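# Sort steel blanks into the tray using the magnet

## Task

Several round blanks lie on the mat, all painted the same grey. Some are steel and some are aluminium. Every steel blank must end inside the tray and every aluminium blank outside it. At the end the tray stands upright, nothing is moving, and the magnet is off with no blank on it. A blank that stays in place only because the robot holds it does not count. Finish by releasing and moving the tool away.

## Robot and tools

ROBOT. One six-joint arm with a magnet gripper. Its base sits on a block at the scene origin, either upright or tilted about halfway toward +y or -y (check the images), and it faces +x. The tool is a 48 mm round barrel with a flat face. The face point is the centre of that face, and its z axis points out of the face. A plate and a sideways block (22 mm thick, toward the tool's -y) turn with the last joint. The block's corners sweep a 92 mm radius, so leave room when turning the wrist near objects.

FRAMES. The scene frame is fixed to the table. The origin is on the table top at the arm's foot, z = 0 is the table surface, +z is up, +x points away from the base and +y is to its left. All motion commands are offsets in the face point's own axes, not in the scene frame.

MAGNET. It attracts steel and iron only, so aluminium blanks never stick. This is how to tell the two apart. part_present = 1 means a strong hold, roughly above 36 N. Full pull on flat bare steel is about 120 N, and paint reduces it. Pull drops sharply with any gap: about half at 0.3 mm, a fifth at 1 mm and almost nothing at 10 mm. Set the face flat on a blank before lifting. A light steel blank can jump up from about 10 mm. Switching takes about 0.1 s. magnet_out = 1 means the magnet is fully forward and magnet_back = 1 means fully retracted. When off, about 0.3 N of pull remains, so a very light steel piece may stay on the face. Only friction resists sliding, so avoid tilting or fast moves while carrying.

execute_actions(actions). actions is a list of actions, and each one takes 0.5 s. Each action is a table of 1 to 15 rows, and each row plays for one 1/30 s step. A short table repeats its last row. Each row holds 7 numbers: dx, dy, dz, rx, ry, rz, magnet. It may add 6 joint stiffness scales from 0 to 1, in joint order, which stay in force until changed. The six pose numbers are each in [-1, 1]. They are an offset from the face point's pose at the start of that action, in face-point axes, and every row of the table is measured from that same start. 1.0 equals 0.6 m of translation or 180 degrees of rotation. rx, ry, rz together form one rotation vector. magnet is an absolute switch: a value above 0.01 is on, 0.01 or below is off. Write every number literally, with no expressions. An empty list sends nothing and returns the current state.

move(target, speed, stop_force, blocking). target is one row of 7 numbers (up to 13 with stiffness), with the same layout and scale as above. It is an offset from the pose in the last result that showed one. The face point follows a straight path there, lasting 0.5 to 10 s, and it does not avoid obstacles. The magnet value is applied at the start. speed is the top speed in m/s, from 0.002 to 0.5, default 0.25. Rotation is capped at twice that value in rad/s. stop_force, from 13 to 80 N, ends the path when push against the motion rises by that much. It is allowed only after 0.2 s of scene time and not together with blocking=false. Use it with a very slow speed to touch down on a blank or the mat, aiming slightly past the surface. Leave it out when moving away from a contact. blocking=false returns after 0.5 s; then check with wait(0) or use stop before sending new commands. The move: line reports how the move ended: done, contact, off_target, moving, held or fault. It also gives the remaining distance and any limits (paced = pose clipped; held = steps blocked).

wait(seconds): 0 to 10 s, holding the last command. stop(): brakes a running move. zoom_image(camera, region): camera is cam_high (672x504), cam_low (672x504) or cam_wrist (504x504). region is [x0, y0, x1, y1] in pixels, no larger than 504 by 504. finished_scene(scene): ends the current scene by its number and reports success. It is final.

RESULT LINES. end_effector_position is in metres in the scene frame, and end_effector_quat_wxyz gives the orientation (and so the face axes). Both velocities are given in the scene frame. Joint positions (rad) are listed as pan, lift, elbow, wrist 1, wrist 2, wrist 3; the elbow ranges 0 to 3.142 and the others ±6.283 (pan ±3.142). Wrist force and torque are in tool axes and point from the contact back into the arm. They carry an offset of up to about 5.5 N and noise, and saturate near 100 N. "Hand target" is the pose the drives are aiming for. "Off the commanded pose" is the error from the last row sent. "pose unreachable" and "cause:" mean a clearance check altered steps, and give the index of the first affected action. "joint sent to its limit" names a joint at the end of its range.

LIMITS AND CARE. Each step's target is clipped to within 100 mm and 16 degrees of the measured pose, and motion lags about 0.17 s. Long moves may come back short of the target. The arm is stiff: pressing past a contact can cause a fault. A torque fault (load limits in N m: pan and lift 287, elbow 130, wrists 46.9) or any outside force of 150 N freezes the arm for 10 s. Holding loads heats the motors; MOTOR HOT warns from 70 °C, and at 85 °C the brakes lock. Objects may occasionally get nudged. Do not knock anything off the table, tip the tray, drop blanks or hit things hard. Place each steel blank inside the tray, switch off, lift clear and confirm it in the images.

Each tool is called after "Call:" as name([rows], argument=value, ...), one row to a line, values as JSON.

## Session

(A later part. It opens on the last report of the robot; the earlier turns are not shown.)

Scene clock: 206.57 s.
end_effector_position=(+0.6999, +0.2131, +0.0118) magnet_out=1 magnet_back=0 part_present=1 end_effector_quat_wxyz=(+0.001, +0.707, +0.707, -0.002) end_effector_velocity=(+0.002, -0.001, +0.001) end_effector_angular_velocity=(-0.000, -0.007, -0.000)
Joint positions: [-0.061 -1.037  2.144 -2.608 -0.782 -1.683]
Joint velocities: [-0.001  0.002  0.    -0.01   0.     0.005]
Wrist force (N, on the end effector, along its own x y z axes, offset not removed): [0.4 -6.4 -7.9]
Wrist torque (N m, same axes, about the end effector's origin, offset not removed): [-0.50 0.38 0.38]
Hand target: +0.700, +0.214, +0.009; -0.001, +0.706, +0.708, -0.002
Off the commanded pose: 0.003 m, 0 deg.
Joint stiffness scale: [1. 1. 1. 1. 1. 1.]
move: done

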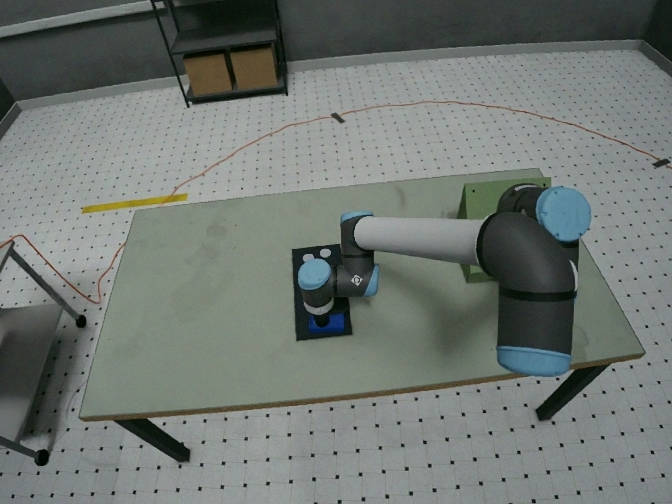

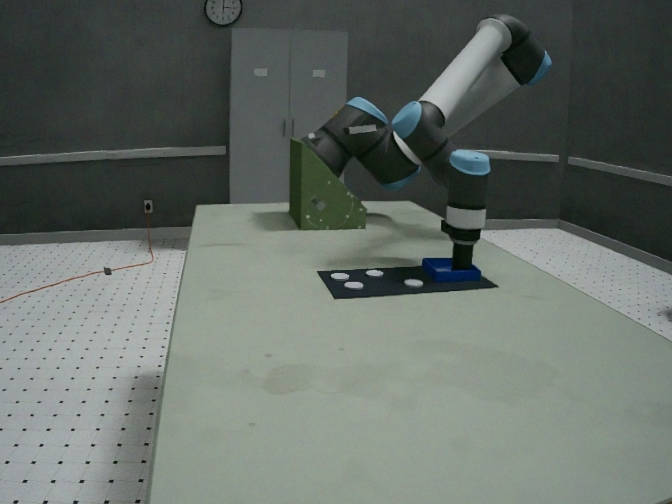

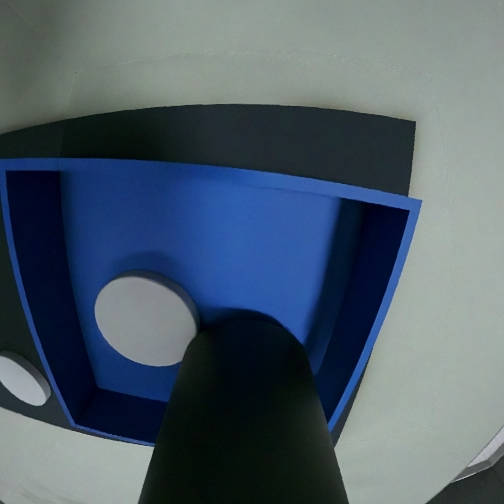

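Call:
execute_actions([
  [[0,0,0,0,0,0,0]],
])

Call:
move(target=[0,0,-0.075,0,0,0,0], speed=0.15)

Scene clock: 209.10 s.
end_effector_position=(+0.7002, +0.2131, +0.0119) magnet_out=0 magnet_back=1 part_present=0 end_effector_quat_wxyz=(+0.001, +0.707, +0.708, -0.002) end_effector_velocity=(-0.000, -0.000, -0.000) end_effector_angular_velocity=(+0.000, +0.000, -0.000)
Joint positions: [-0.061 -1.037  2.144 -2.61  -0.782 -1.682]
Joint velocities: [ 0.  0. -0.  0.  0. -0.]
Wrist force (N, on the end effector, along its own x y z axes, offset not removed): [-3.9 -0.1 -3.0]
Wrist torque (N m, same axes, about the end effector's origin, offset not removed): [-0.24 0.68 0.35]
Hand target: +0.700, +0.213, +0.012; +0.001, +0.707, +0.707, -0.002
Off the commanded pose: 0.000 m, 0 deg.
Joint stiffness scale: [1. 1. 1. 1. 1. 1.]

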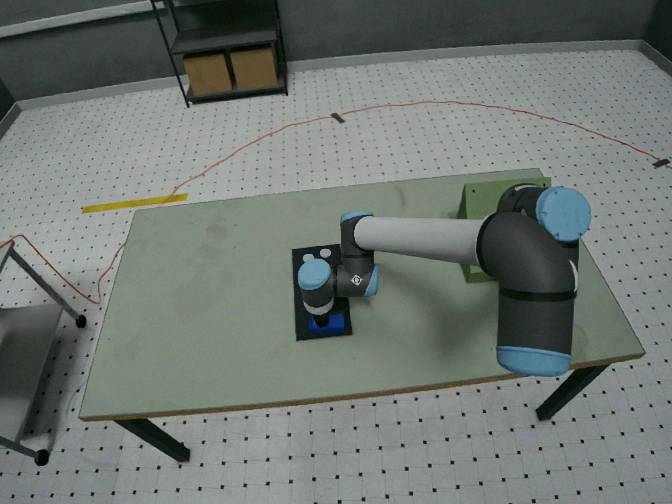

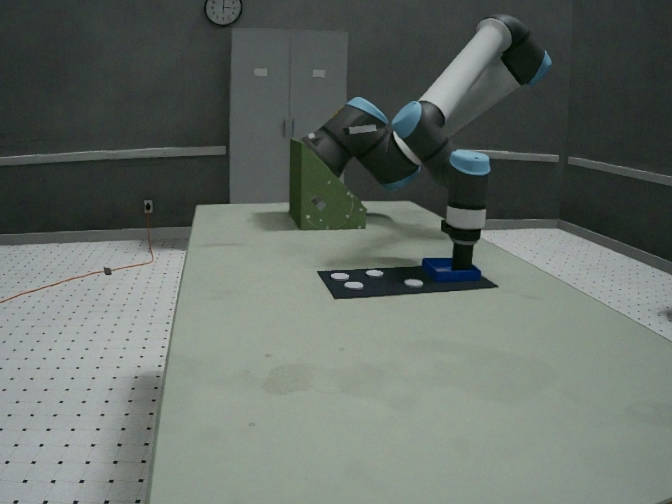

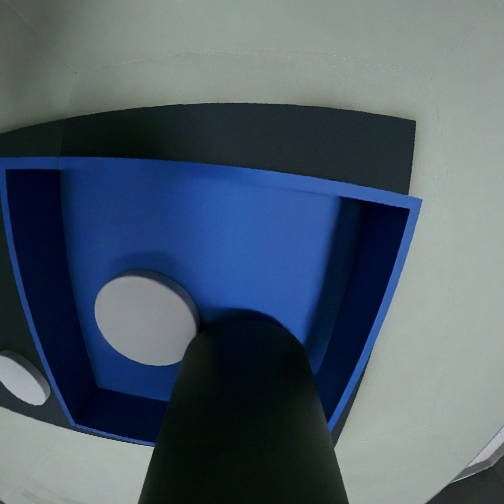

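Scene clock: 210.13 s.
end_effector_position=(+0.7024, +0.2146, +0.0582) magnet_out=0 magnet_back=1 part_present=0 end_effector_quat_wxyz=(+0.002, +0.706, +0.708, +0.000) end_effector_velocity=(-0.000, -0.001, +0.000) end_effector_angular_velocity=(+0.000, +0.001, -0.001)
Joint positions: [-0.108 -1.105  2.146 -2.501 -0.785 -1.747]
Joint velocities: [-0.001 -0.    -0.     0.004 -0.    -0.002]
Wrist force (N, on the end effector, along its own x y z axes, offset not removed): [0.9 0.2 -0.3]
Wrist torque (N m, same axes, about the end effector's origin, offset not removed): [-0.16 0.18 0.48]
Hand target: +0.700, +0.213, +0.057; +0.001, +0.707, +0.708, -0.002
Off the commanded pose: 0.003 m, 0 deg.
Joint stiffness scale: [1. 1. 1. 1. 1. 1.]
move: done

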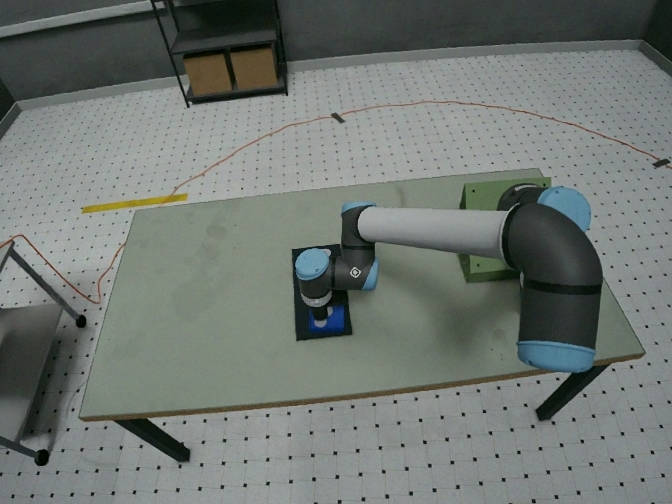

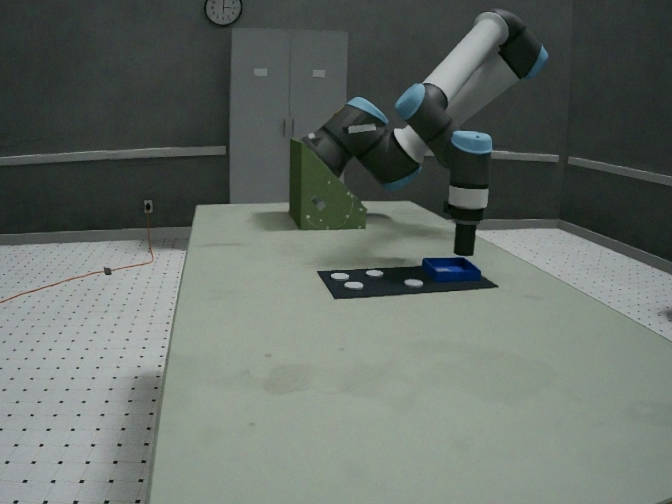

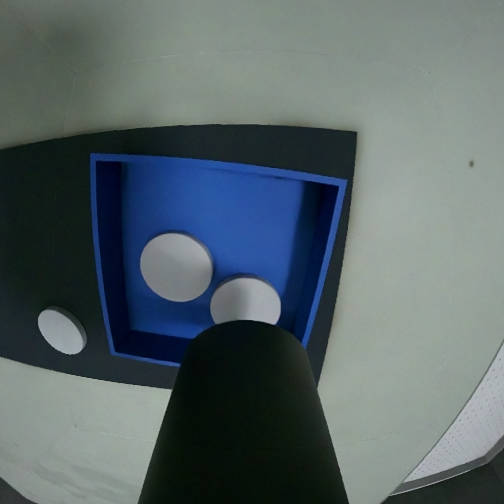

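Call:
move(target=[-0.336,-0.084,0.037,0,0,0,0], speed=0.25)

Scene clock: 217.80 s.
end_effector_position=(+0.6531, +0.0127, +0.0370) magnet_out=0 magnet_back=1 part_present=0 end_effector_quat_wxyz=(+0.002, +0.707, +0.707, +0.001) end_effector_velocity=(-0.000, +0.000, -0.000) end_effector_angular_velocity=(-0.000, +0.000, +0.003)
Joint positions: [-0.313 -0.886  2.232 -2.614 -0.825 -2.022]
Joint velocities: [ 0.001 -0.    -0.    -0.    -0.    -0.002]
Wrist force (N, on the end effector, along its own x y z axes, offset not removed): [0.9 1.1 0.8]
Wrist torque (N m, same axes, about the end effector's origin, offset not removed): [-0.12 0.16 0.33]
Hand target: +0.653, +0.013, +0.037; +0.002, +0.706, +0.708, +0.000
Off the commanded pose: 0.001 m, 0 deg.
Joint stiffness scale: [1. 1. 1. 1. 1. 1.]
move: done

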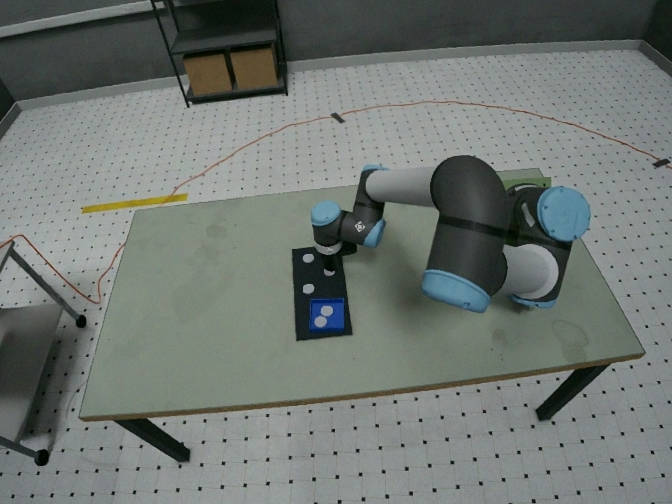

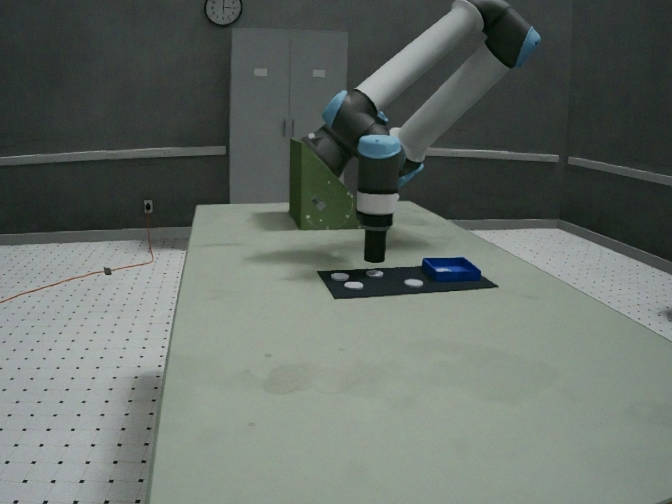

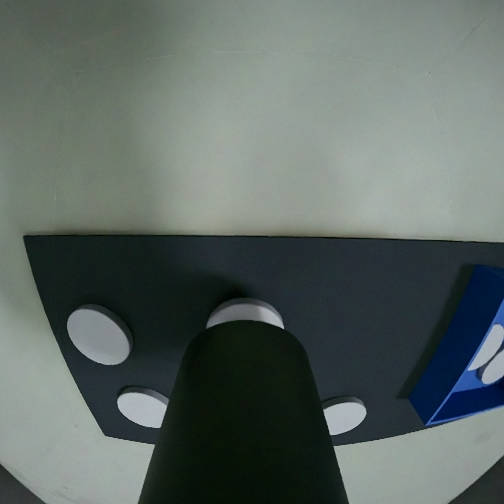

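Call:
move(target=[0,0,0.04,0,0,0,0], speed=0.1)

Call:
move(target=[0,0,0.02,0,0,0,0], speed=0.006, stop_force=13)

Call:
execute_actions([
  [[0,0,0,0,0,0,1]],
])

Scene clock: 222.83 s.
end_effector_position=(+0.6503, +0.0120, +0.0119) magnet_out=0 magnet_back=1 part_present=0 end_effector_quat_wxyz=(-0.000, +0.708, +0.706, -0.000) end_effector_velocity=(+0.008, +0.000, +0.003) end_effector_angular_velocity=(-0.004, -0.014, +0.007)
Joint positions: [-0.287 -0.847  2.232 -2.67  -0.819 -1.99 ]
Joint velocities: [-0.    -0.    -0.008 -0.011  0.001  0.006]
Wrist force (N, on the end effector, along its own x y z axes, offset not removed): [-2.7 -0.6 -0.1]
Wrist torque (N m, same axes, about the end effector's origin, offset not removed): [-0.25 0.44 0.32]
Hand target: +0.653, +0.013, +0.013; +0.002, +0.707, +0.707, +0.001
Off the commanded pose: 0.003 m, 0 deg.
Joint stiffness scale: [1. 1. 1. 1. 1. 1.]
move: done

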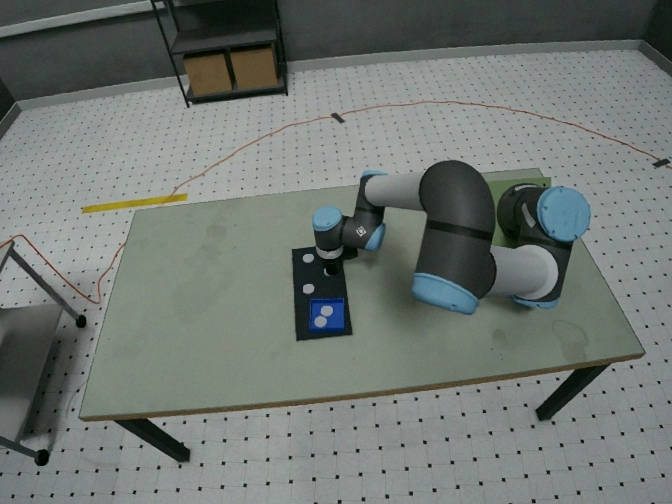

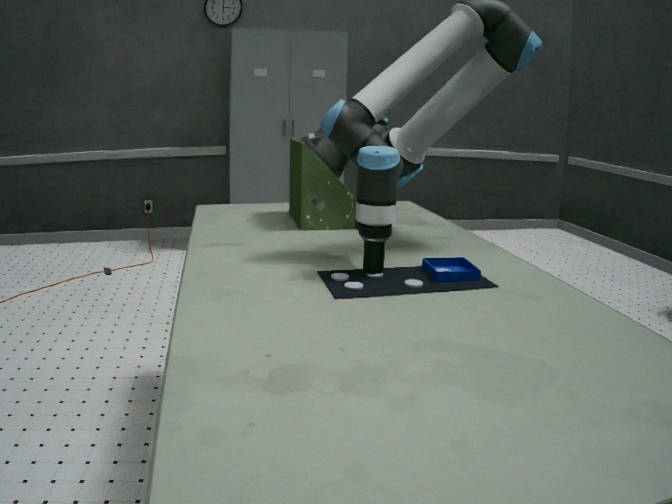

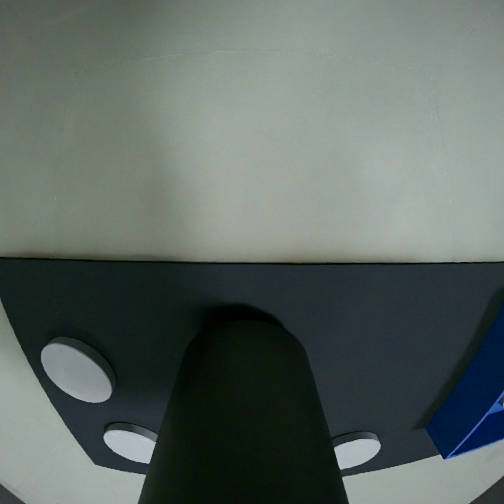

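Scene clock: 224.63 s.
end_effector_position=(+0.6518, +0.0110, +0.0087) magnet_out=0 magnet_back=1 part_present=0 end_effector_quat_wxyz=(+0.003, +0.708, +0.706, +0.001) end_effector_velocity=(+0.000, +0.000, +0.000) end_effector_angular_velocity=(-0.000, -0.001, +0.001)
Joint positions: [-0.284 -0.839  2.231 -2.69  -0.818 -1.978]
Joint velocities: [-0.    -0.    -0.    -0.001  0.    -0.   ]
Wrist force (N, on the end effector, along its own x y z axes, offset not removed): [-3.0 1.5 -10.4]
Wrist torque (N m, same axes, about the end effector's origin, offset not removed): [0.22 0.63 0.39]
Hand target: +0.651, +0.011, +0.009; +0.003, +0.708, +0.706, +0.001
Off the commanded pose: 0.009 m, 0 deg.
Joint stiffness scale: [1. 1. 1. 1. 1. 1.]
move: contact

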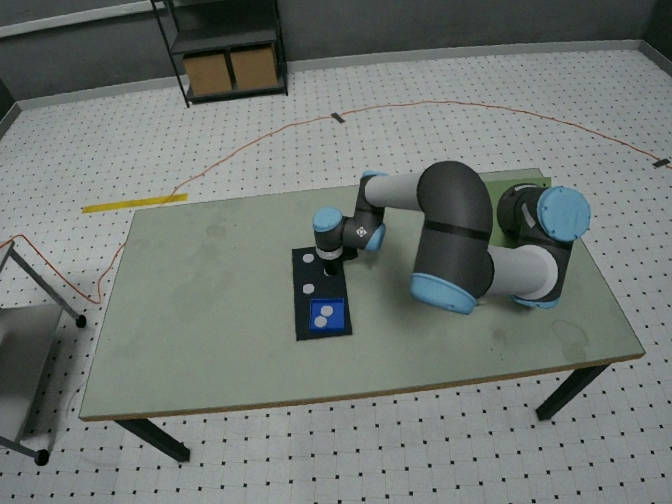

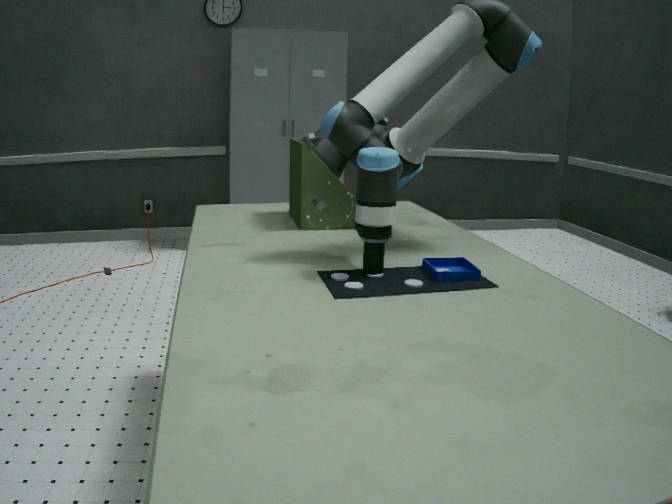

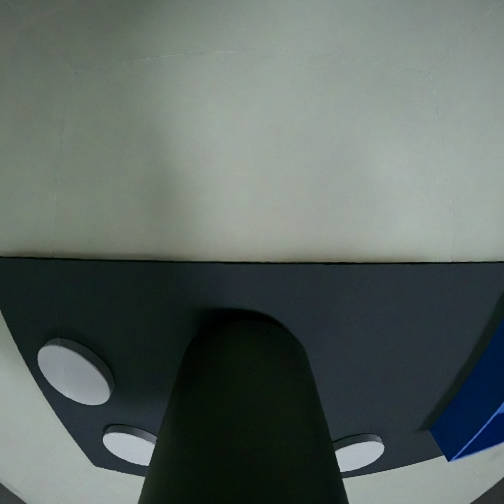

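Scene clock: 225.13 s.
end_effector_position=(+0.6518, +0.0110, +0.0088) magnet_out=1 magnet_back=0 part_present=1 end_effector_quat_wxyz=(+0.003, +0.708, +0.706, +0.001) end_effector_velocity=(-0.000, +0.000, -0.001) end_effector_angular_velocity=(-0.000, +0.001, +0.000)
Joint positions: [-0.284 -0.839  2.231 -2.69  -0.818 -1.978]
Joint velocities: [ 0.001  0.001  0.    -0.    -0.     0.   ]
Wrist force (N, on the end effector, along its own x y z axes, offset not removed): [-1.4 -0.6 -4.8]
Wrist torque (N m, same axes, about the end effector's origin, offset not removed): [-0.22 0.32 0.43]
Hand target: +0.652, +0.011, +0.009; +0.003, +0.708, +0.706, +0.001
Off the commanded pose: 0.000 m, 0 deg.
Joint stiffness scale: [1. 1. 1. 1. 1. 1.]

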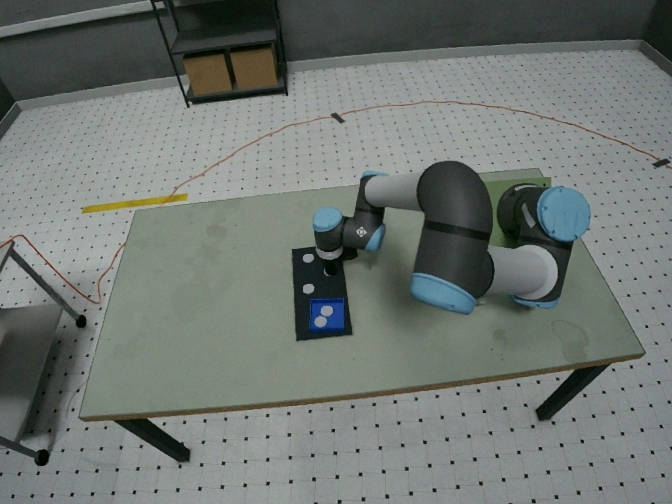

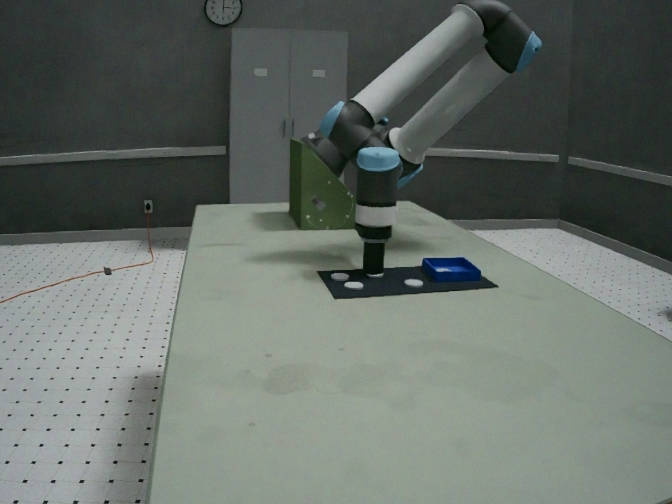

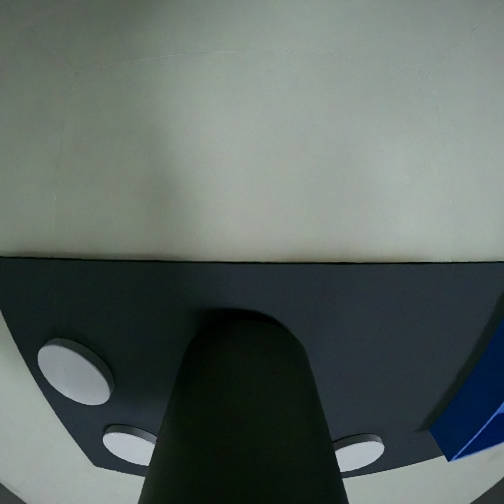

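Call:
move(target=[0,0,-0.082,0,0,0,1], speed=0.15)

Call:
move(target=[0.35,0,0,0,0,0,1], speed=0.25)

Scene clock: 234.03 s.
end_effector_position=(+0.6536, +0.0116, +0.0591) magnet_out=1 magnet_back=0 part_present=1 end_effector_quat_wxyz=(+0.005, +0.707, +0.707, +0.002) end_effector_velocity=(-0.001, +0.001, -0.001) end_effector_angular_velocity=(+0.001, +0.004, +0.001)
Joint positions: [-0.338 -0.919  2.236 -2.572 -0.832 -2.046]
Joint velocities: [ 0.002 -0.     0.     0.003 -0.001 -0.002]
Wrist force (N, on the end effector, along its own x y z axes, offset not removed): [-0.5 -0.8 0.5]
Wrist torque (N m, same axes, about the end effector's origin, offset not removed): [-0.25 0.24 0.27]
Hand target: +0.651, +0.011, +0.058; +0.004, +0.708, +0.706, +0.001
Off the commanded pose: 0.002 m, 0 deg.
Joint stiffness scale: [1. 1. 1. 1. 1. 1.]
move: done

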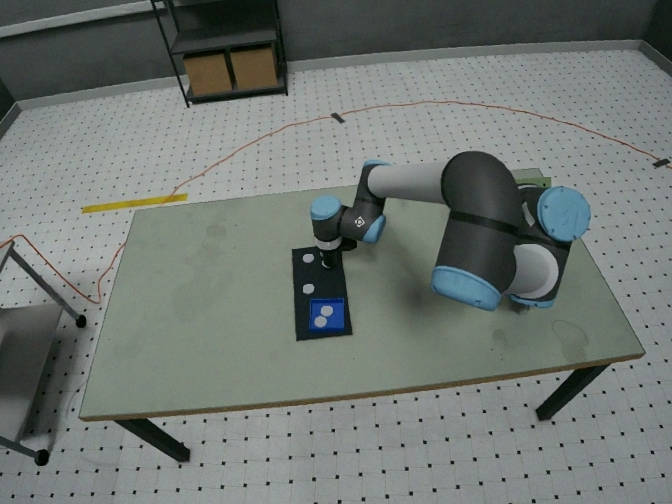

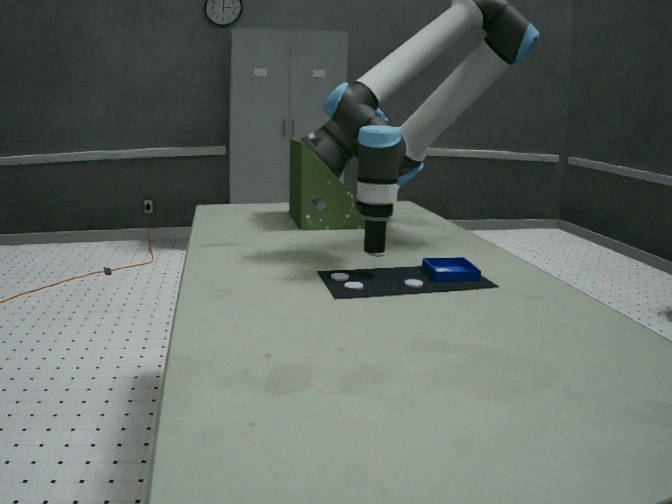

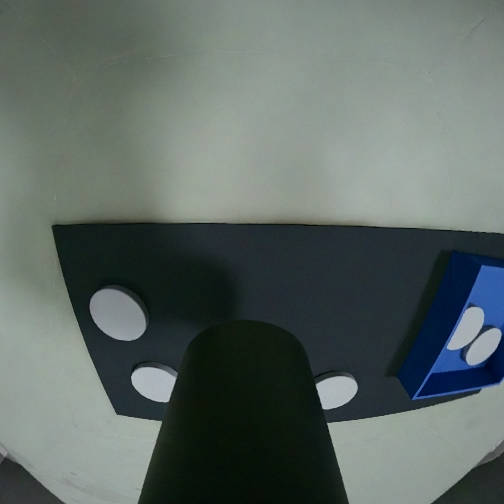

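Scene clock: 235.60 s.
end_effector_position=(+0.6517, +0.2213, +0.0569) magnet_out=1 magnet_back=0 part_present=1 end_effector_quat_wxyz=(+0.004, +0.707, +0.707, +0.001) end_effector_velocity=(+0.000, +0.000, +0.000) end_effector_angular_velocity=(-0.000, -0.001, -0.002)
Joint positions: [-0.109 -1.162  2.245 -2.55  -0.785 -1.74 ]
Joint velocities: [-0.    -0.001  0.    -0.    -0.     0.003]
Wrist force (N, on the end effector, along its own x y z axes, offset not removed): [0.3 -1.5 2.4]
Wrist torque (N m, same axes, about the end effector's origin, offset not removed): [-0.29 0.21 0.35]
Hand target: +0.653, +0.221, +0.058; +0.005, +0.707, +0.707, +0.002
Off the commanded pose: 0.003 m, 0 deg.
Joint stiffness scale: [1. 1. 1. 1. 1. 1.]
move: done

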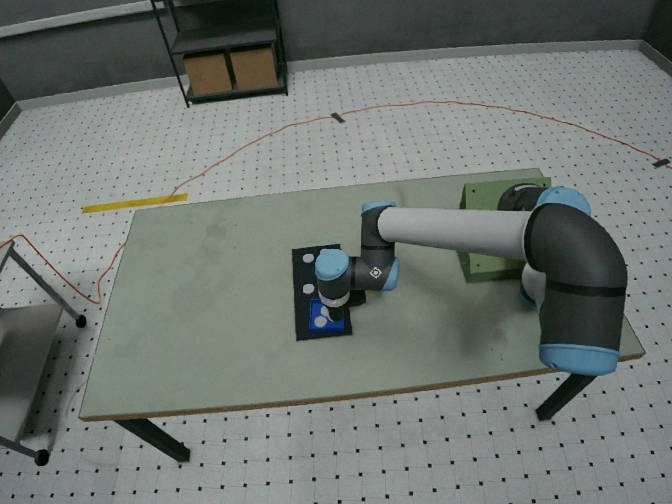

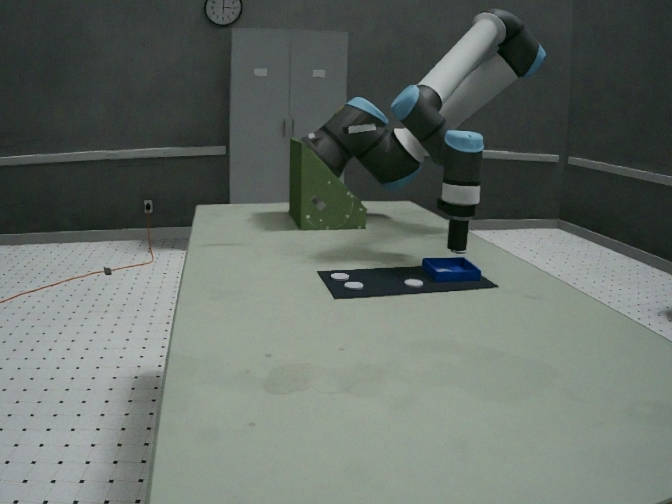

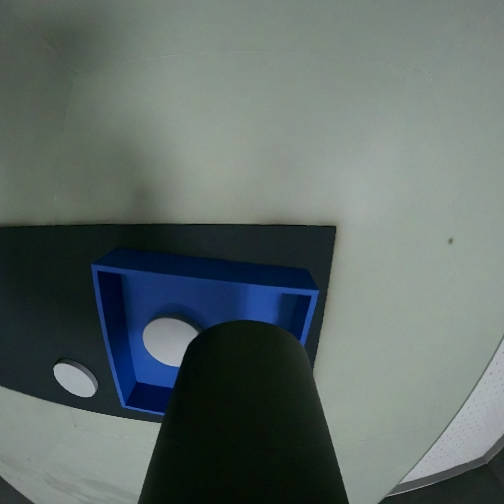

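Call:
move(target=[0,0.013,0.033,0.003,0.003,0,1], speed=0.05)

Call:
zoom_image(camera="cam_high", region=[280, 270, 380, 350])

Call:
zoom_image(camera="cam_low", region=[400, 220, 520, 300])

Scene clock: 246.77 s.
end_effector_position=(+0.6573, +0.2194, +0.0364) magnet_out=1 magnet_back=0 part_present=1 end_effector_quat_wxyz=(-0.003, +0.708, +0.706, +0.000) end_effector_velocity=(+0.005, +0.002, +0.003) end_effector_angular_velocity=(+0.000, -0.008, +0.003)
Joint positions: [-0.089 -1.12   2.228 -2.575 -0.777 -1.722]
Joint velocities: [-0.001 -0.001 -0.005 -0.004  0.002  0.004]
Wrist force (N, on the end effector, along its own x y z axes, offset not removed): [0.4 2.7 0.3]
Wrist torque (N m, same axes, about the end effector's origin, offset not removed): [0.20 0.18 0.37]
Hand target: +0.660, +0.221, +0.037; -0.003, +0.707, +0.707, +0.001
Off the commanded pose: 0.003 m, 0 deg.
Joint stiffness scale: [1. 1. 1. 1. 1. 1.]
move: done

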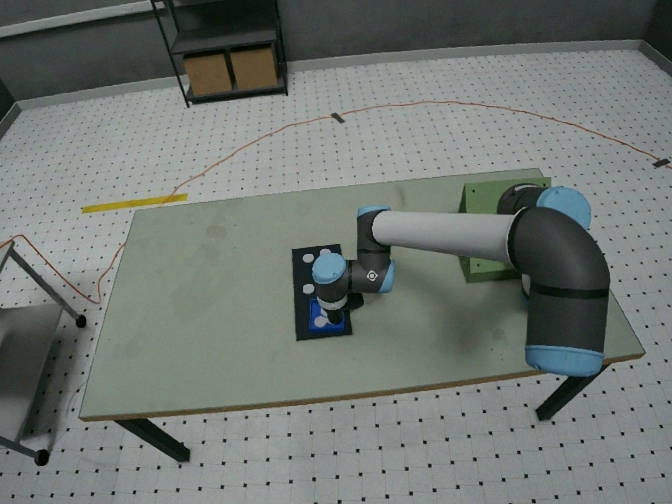

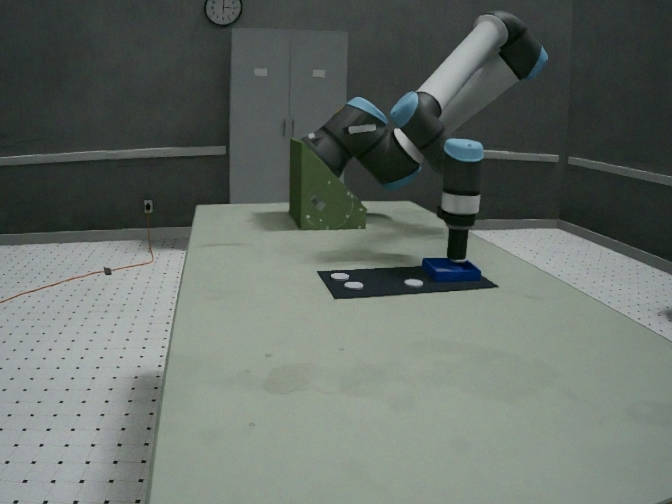

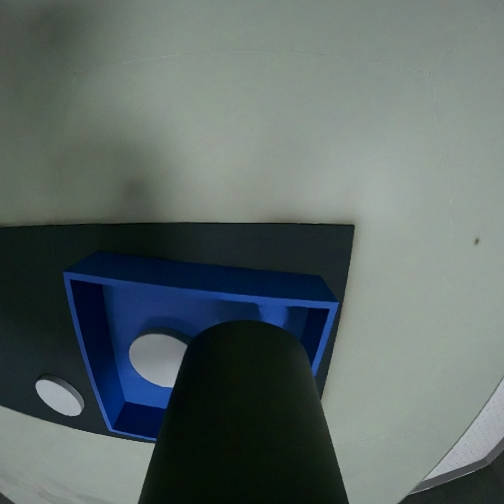

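Region (280, 270, 380, 350) of cam_high's 672x504 image, scaled by 5.040, with more detail than that image has; it fills the top 403 rows of this view, and the rest is white.

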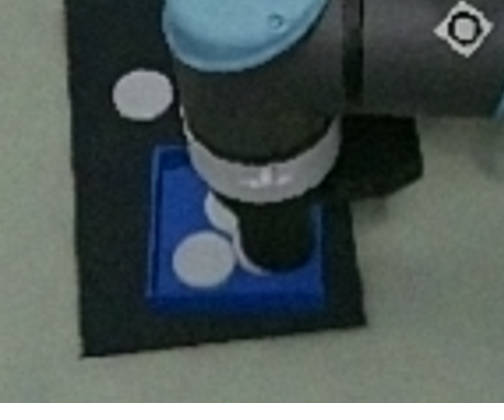

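Region (400, 220, 520, 300) of cam_low's 672x504 image, scaled by 4.200, with more detail than that image has.

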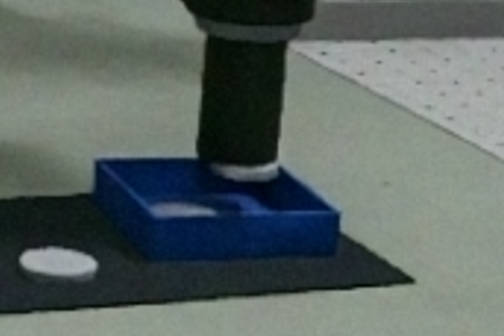

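Call:
move(target=[-0.002,-0.002,0.045,0,0,0,1], speed=0.01, stop_force=13)

Scene clock: 252.40 s.
end_effector_position=(+0.6564, +0.2176, +0.0118) magnet_out=1 magnet_back=0 part_present=1 end_effector_quat_wxyz=(-0.002, +0.708, +0.706, +0.000) end_effector_velocity=(+0.001, +0.000, +0.000) end_effector_angular_velocity=(-0.001, -0.005, -0.000)
Joint positions: [-0.063 -1.078  2.227 -2.646 -0.776 -1.683]
Joint velocities: [-0.     0.001  0.    -0.008  0.     0.005]
Wrist force (N, on the end effector, along its own x y z axes, offset not removed): [0.1 -2.7 -4.1]
Wrist torque (N m, same axes, about the end effector's origin, offset not removed): [-0.35 0.19 0.40]
Hand target: +0.656, +0.218, +0.009; -0.004, +0.708, +0.706, +0.000
Off the commanded pose: 0.003 m, 0 deg.
Joint stiffness scale: [1. 1. 1. 1. 1. 1.]
move: done

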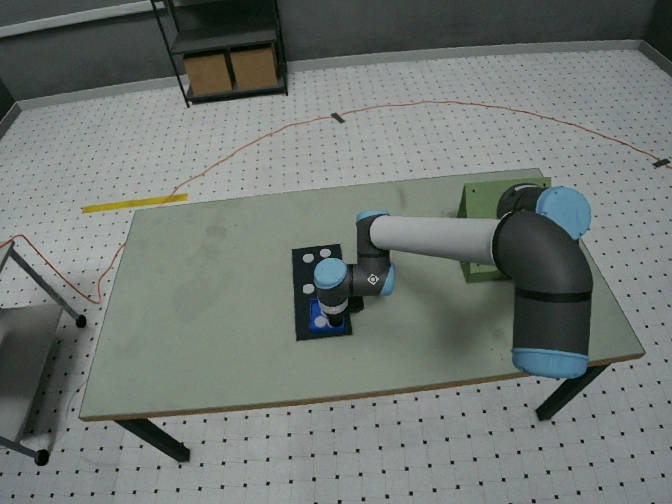

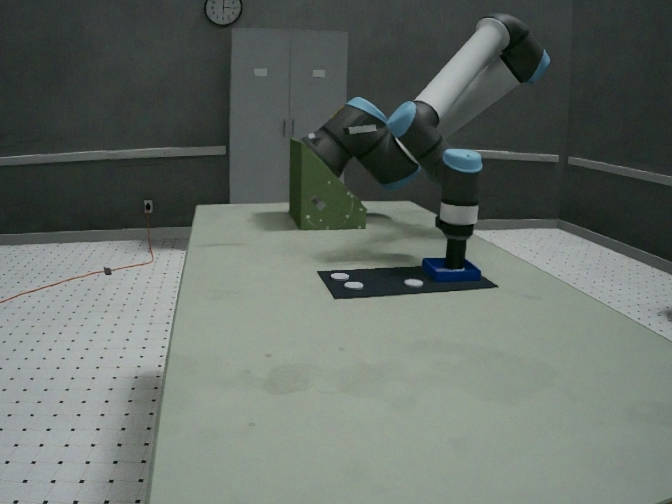

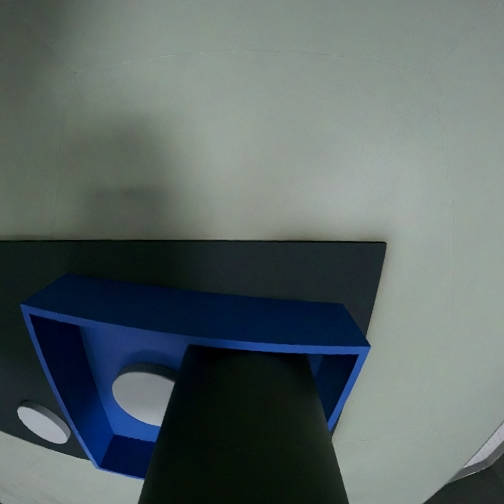

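On the floor. Release and lift.

Call:
execute_actions([
  [[0,0,0,0,0,0,0]],
])

Call:
move(target=[0,0,-0.075,0,0,0,0], speed=0.12)

Call:
move(target=[-0.4835,0.003,0.035,0,0,0,0], speed=0.25)

Scene clock: 256.40 s.
end_effector_position=(+0.6565, +0.2176, +0.0118) magnet_out=0 magnet_back=1 part_present=0 end_effector_quat_wxyz=(-0.002, +0.708, +0.706, +0.000) end_effector_velocity=(+0.000, +0.000, +0.000) end_effector_angular_velocity=(-0.000, -0.000, +0.001)
Joint positions: [-0.063 -1.078  2.227 -2.647 -0.776 -1.682]
Joint velocities: [ 0.    -0.001 -0.     0.     0.    -0.   ]
Wrist force (N, on the end effector, along its own x y z axes, offset not removed): [-1.4 -1.7 -1.1]
Wrist torque (N m, same axes, about the end effector's origin, offset not removed): [-0.36 0.30 0.39]
Hand target: +0.656, +0.218, +0.012; -0.002, +0.708, +0.706, +0.000
Off the commanded pose: 0.000 m, 0 deg.
Joint stiffness scale: [1. 1. 1. 1. 1. 1.]

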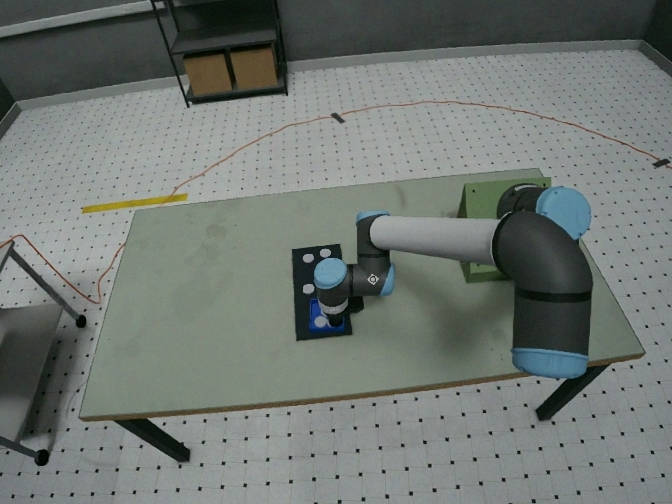

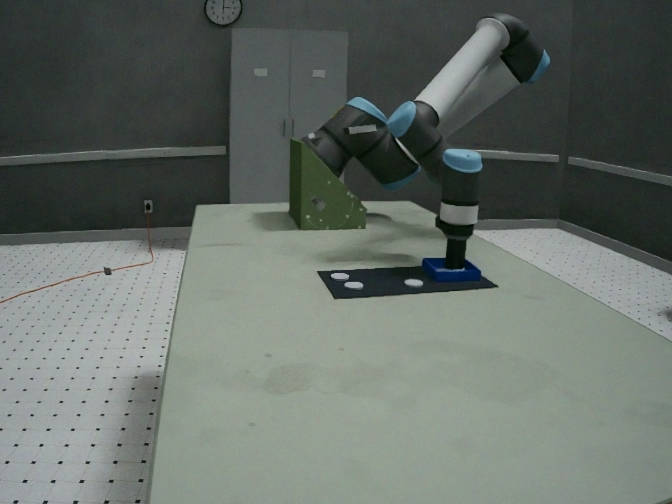

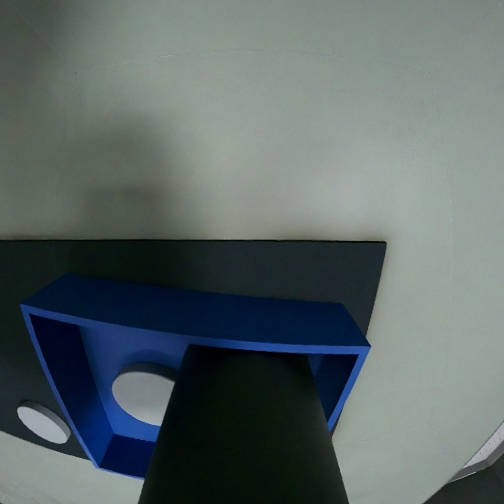

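Scene clock: 257.40 s.
end_effector_position=(+0.6587, +0.2190, +0.0579) magnet_out=0 magnet_back=1 part_present=0 end_effector_quat_wxyz=(-0.001, +0.708, +0.707, +0.002) end_effector_velocity=(-0.001, -0.000, -0.001) end_effector_angular_velocity=(+0.000, +0.006, -0.000)
Joint positions: [-0.113 -1.153  2.229 -2.529 -0.779 -1.751]
Joint velocities: [ 0.     0.     0.     0.008 -0.001 -0.005]
Wrist force (N, on the end effector, along its own x y z axes, offset not removed): [0.6 -1.5 -0.4]
Wrist torque (N m, same axes, about the end effector's origin, offset not removed): [-0.38 0.16 0.41]
Hand target: +0.657, +0.218, +0.057; -0.002, +0.708, +0.706, +0.000
Off the commanded pose: 0.003 m, 0 deg.
Joint stiffness scale: [1. 1. 1. 1. 1. 1.]
move: done

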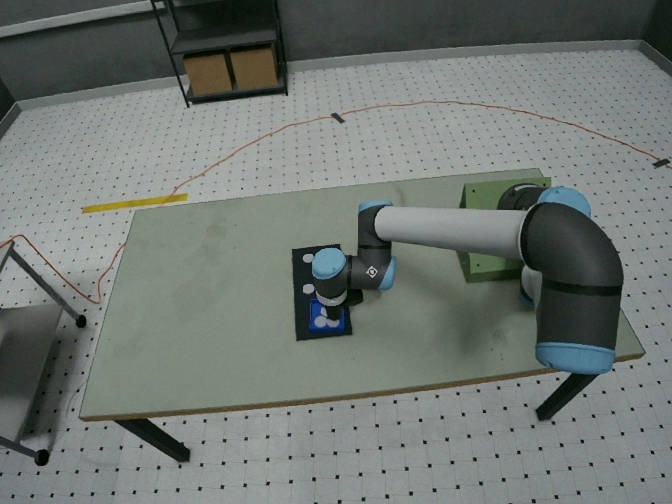

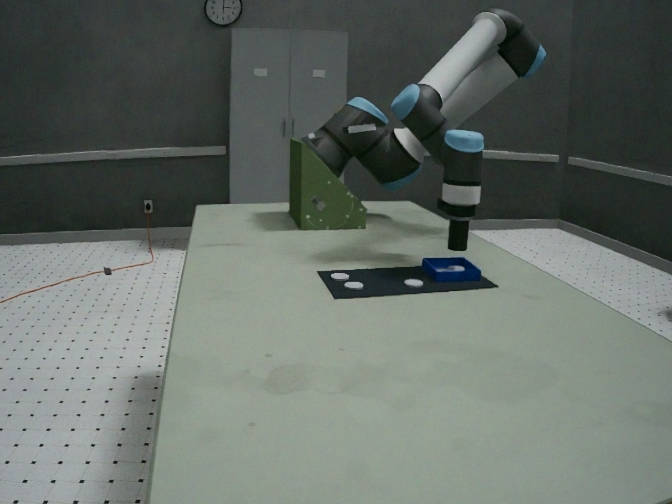

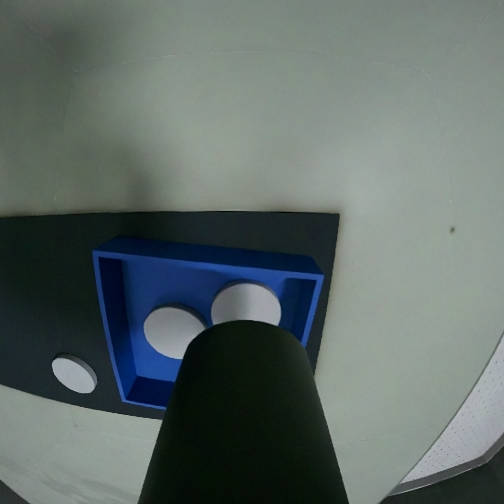

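Scene clock: 259.30 s.
end_effector_position=(+0.6593, -0.0705, +0.0359) magnet_out=0 magnet_back=1 part_present=0 end_effector_quat_wxyz=(-0.002, +0.709, +0.706, +0.003) end_effector_velocity=(-0.000, -0.001, +0.000) end_effector_angular_velocity=(-0.001, -0.000, +0.001)
Joint positions: [-0.395 -0.775  2.181 -2.597 -0.847 -2.126]
Joint velocities: [-0.001  0.    -0.    -0.001 -0.001 -0.002]
Wrist force (N, on the end effector, along its own x y z axes, offset not removed): [-2.2 0.3 -0.5]
Wrist torque (N m, same axes, about the end effector's origin, offset not removed): [-0.15 0.45 0.36]
Hand target: +0.661, -0.071, +0.036; -0.001, +0.707, +0.707, +0.002
Off the commanded pose: 0.001 m, 0 deg.
Joint stiffness scale: [1. 1. 1. 1. 1. 1.]
move: done

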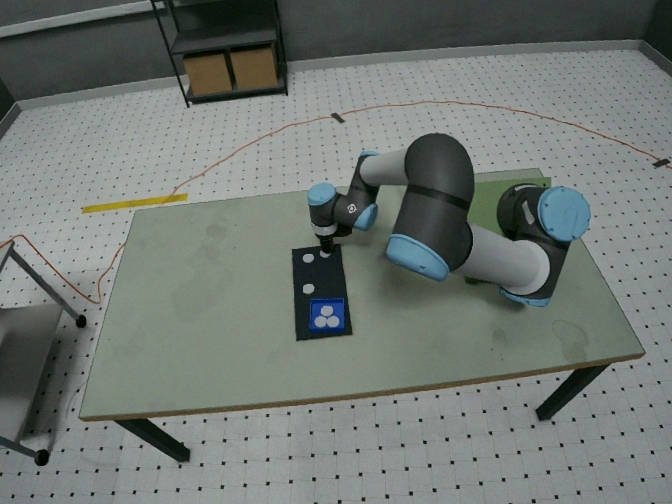

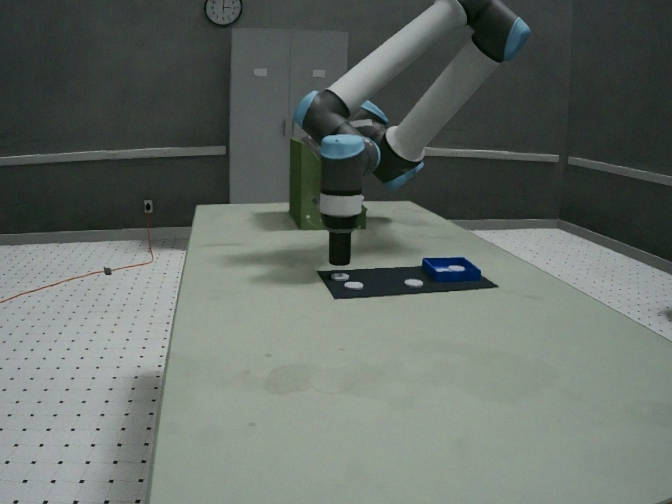

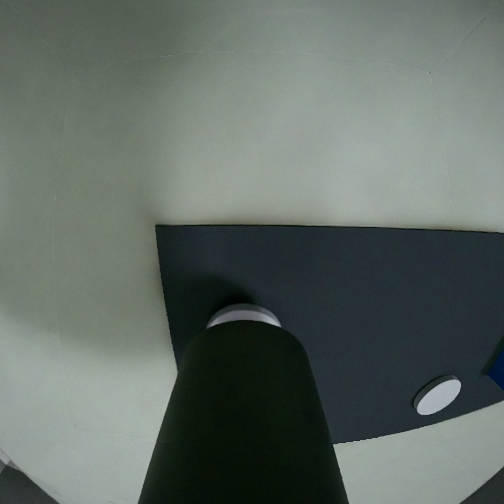

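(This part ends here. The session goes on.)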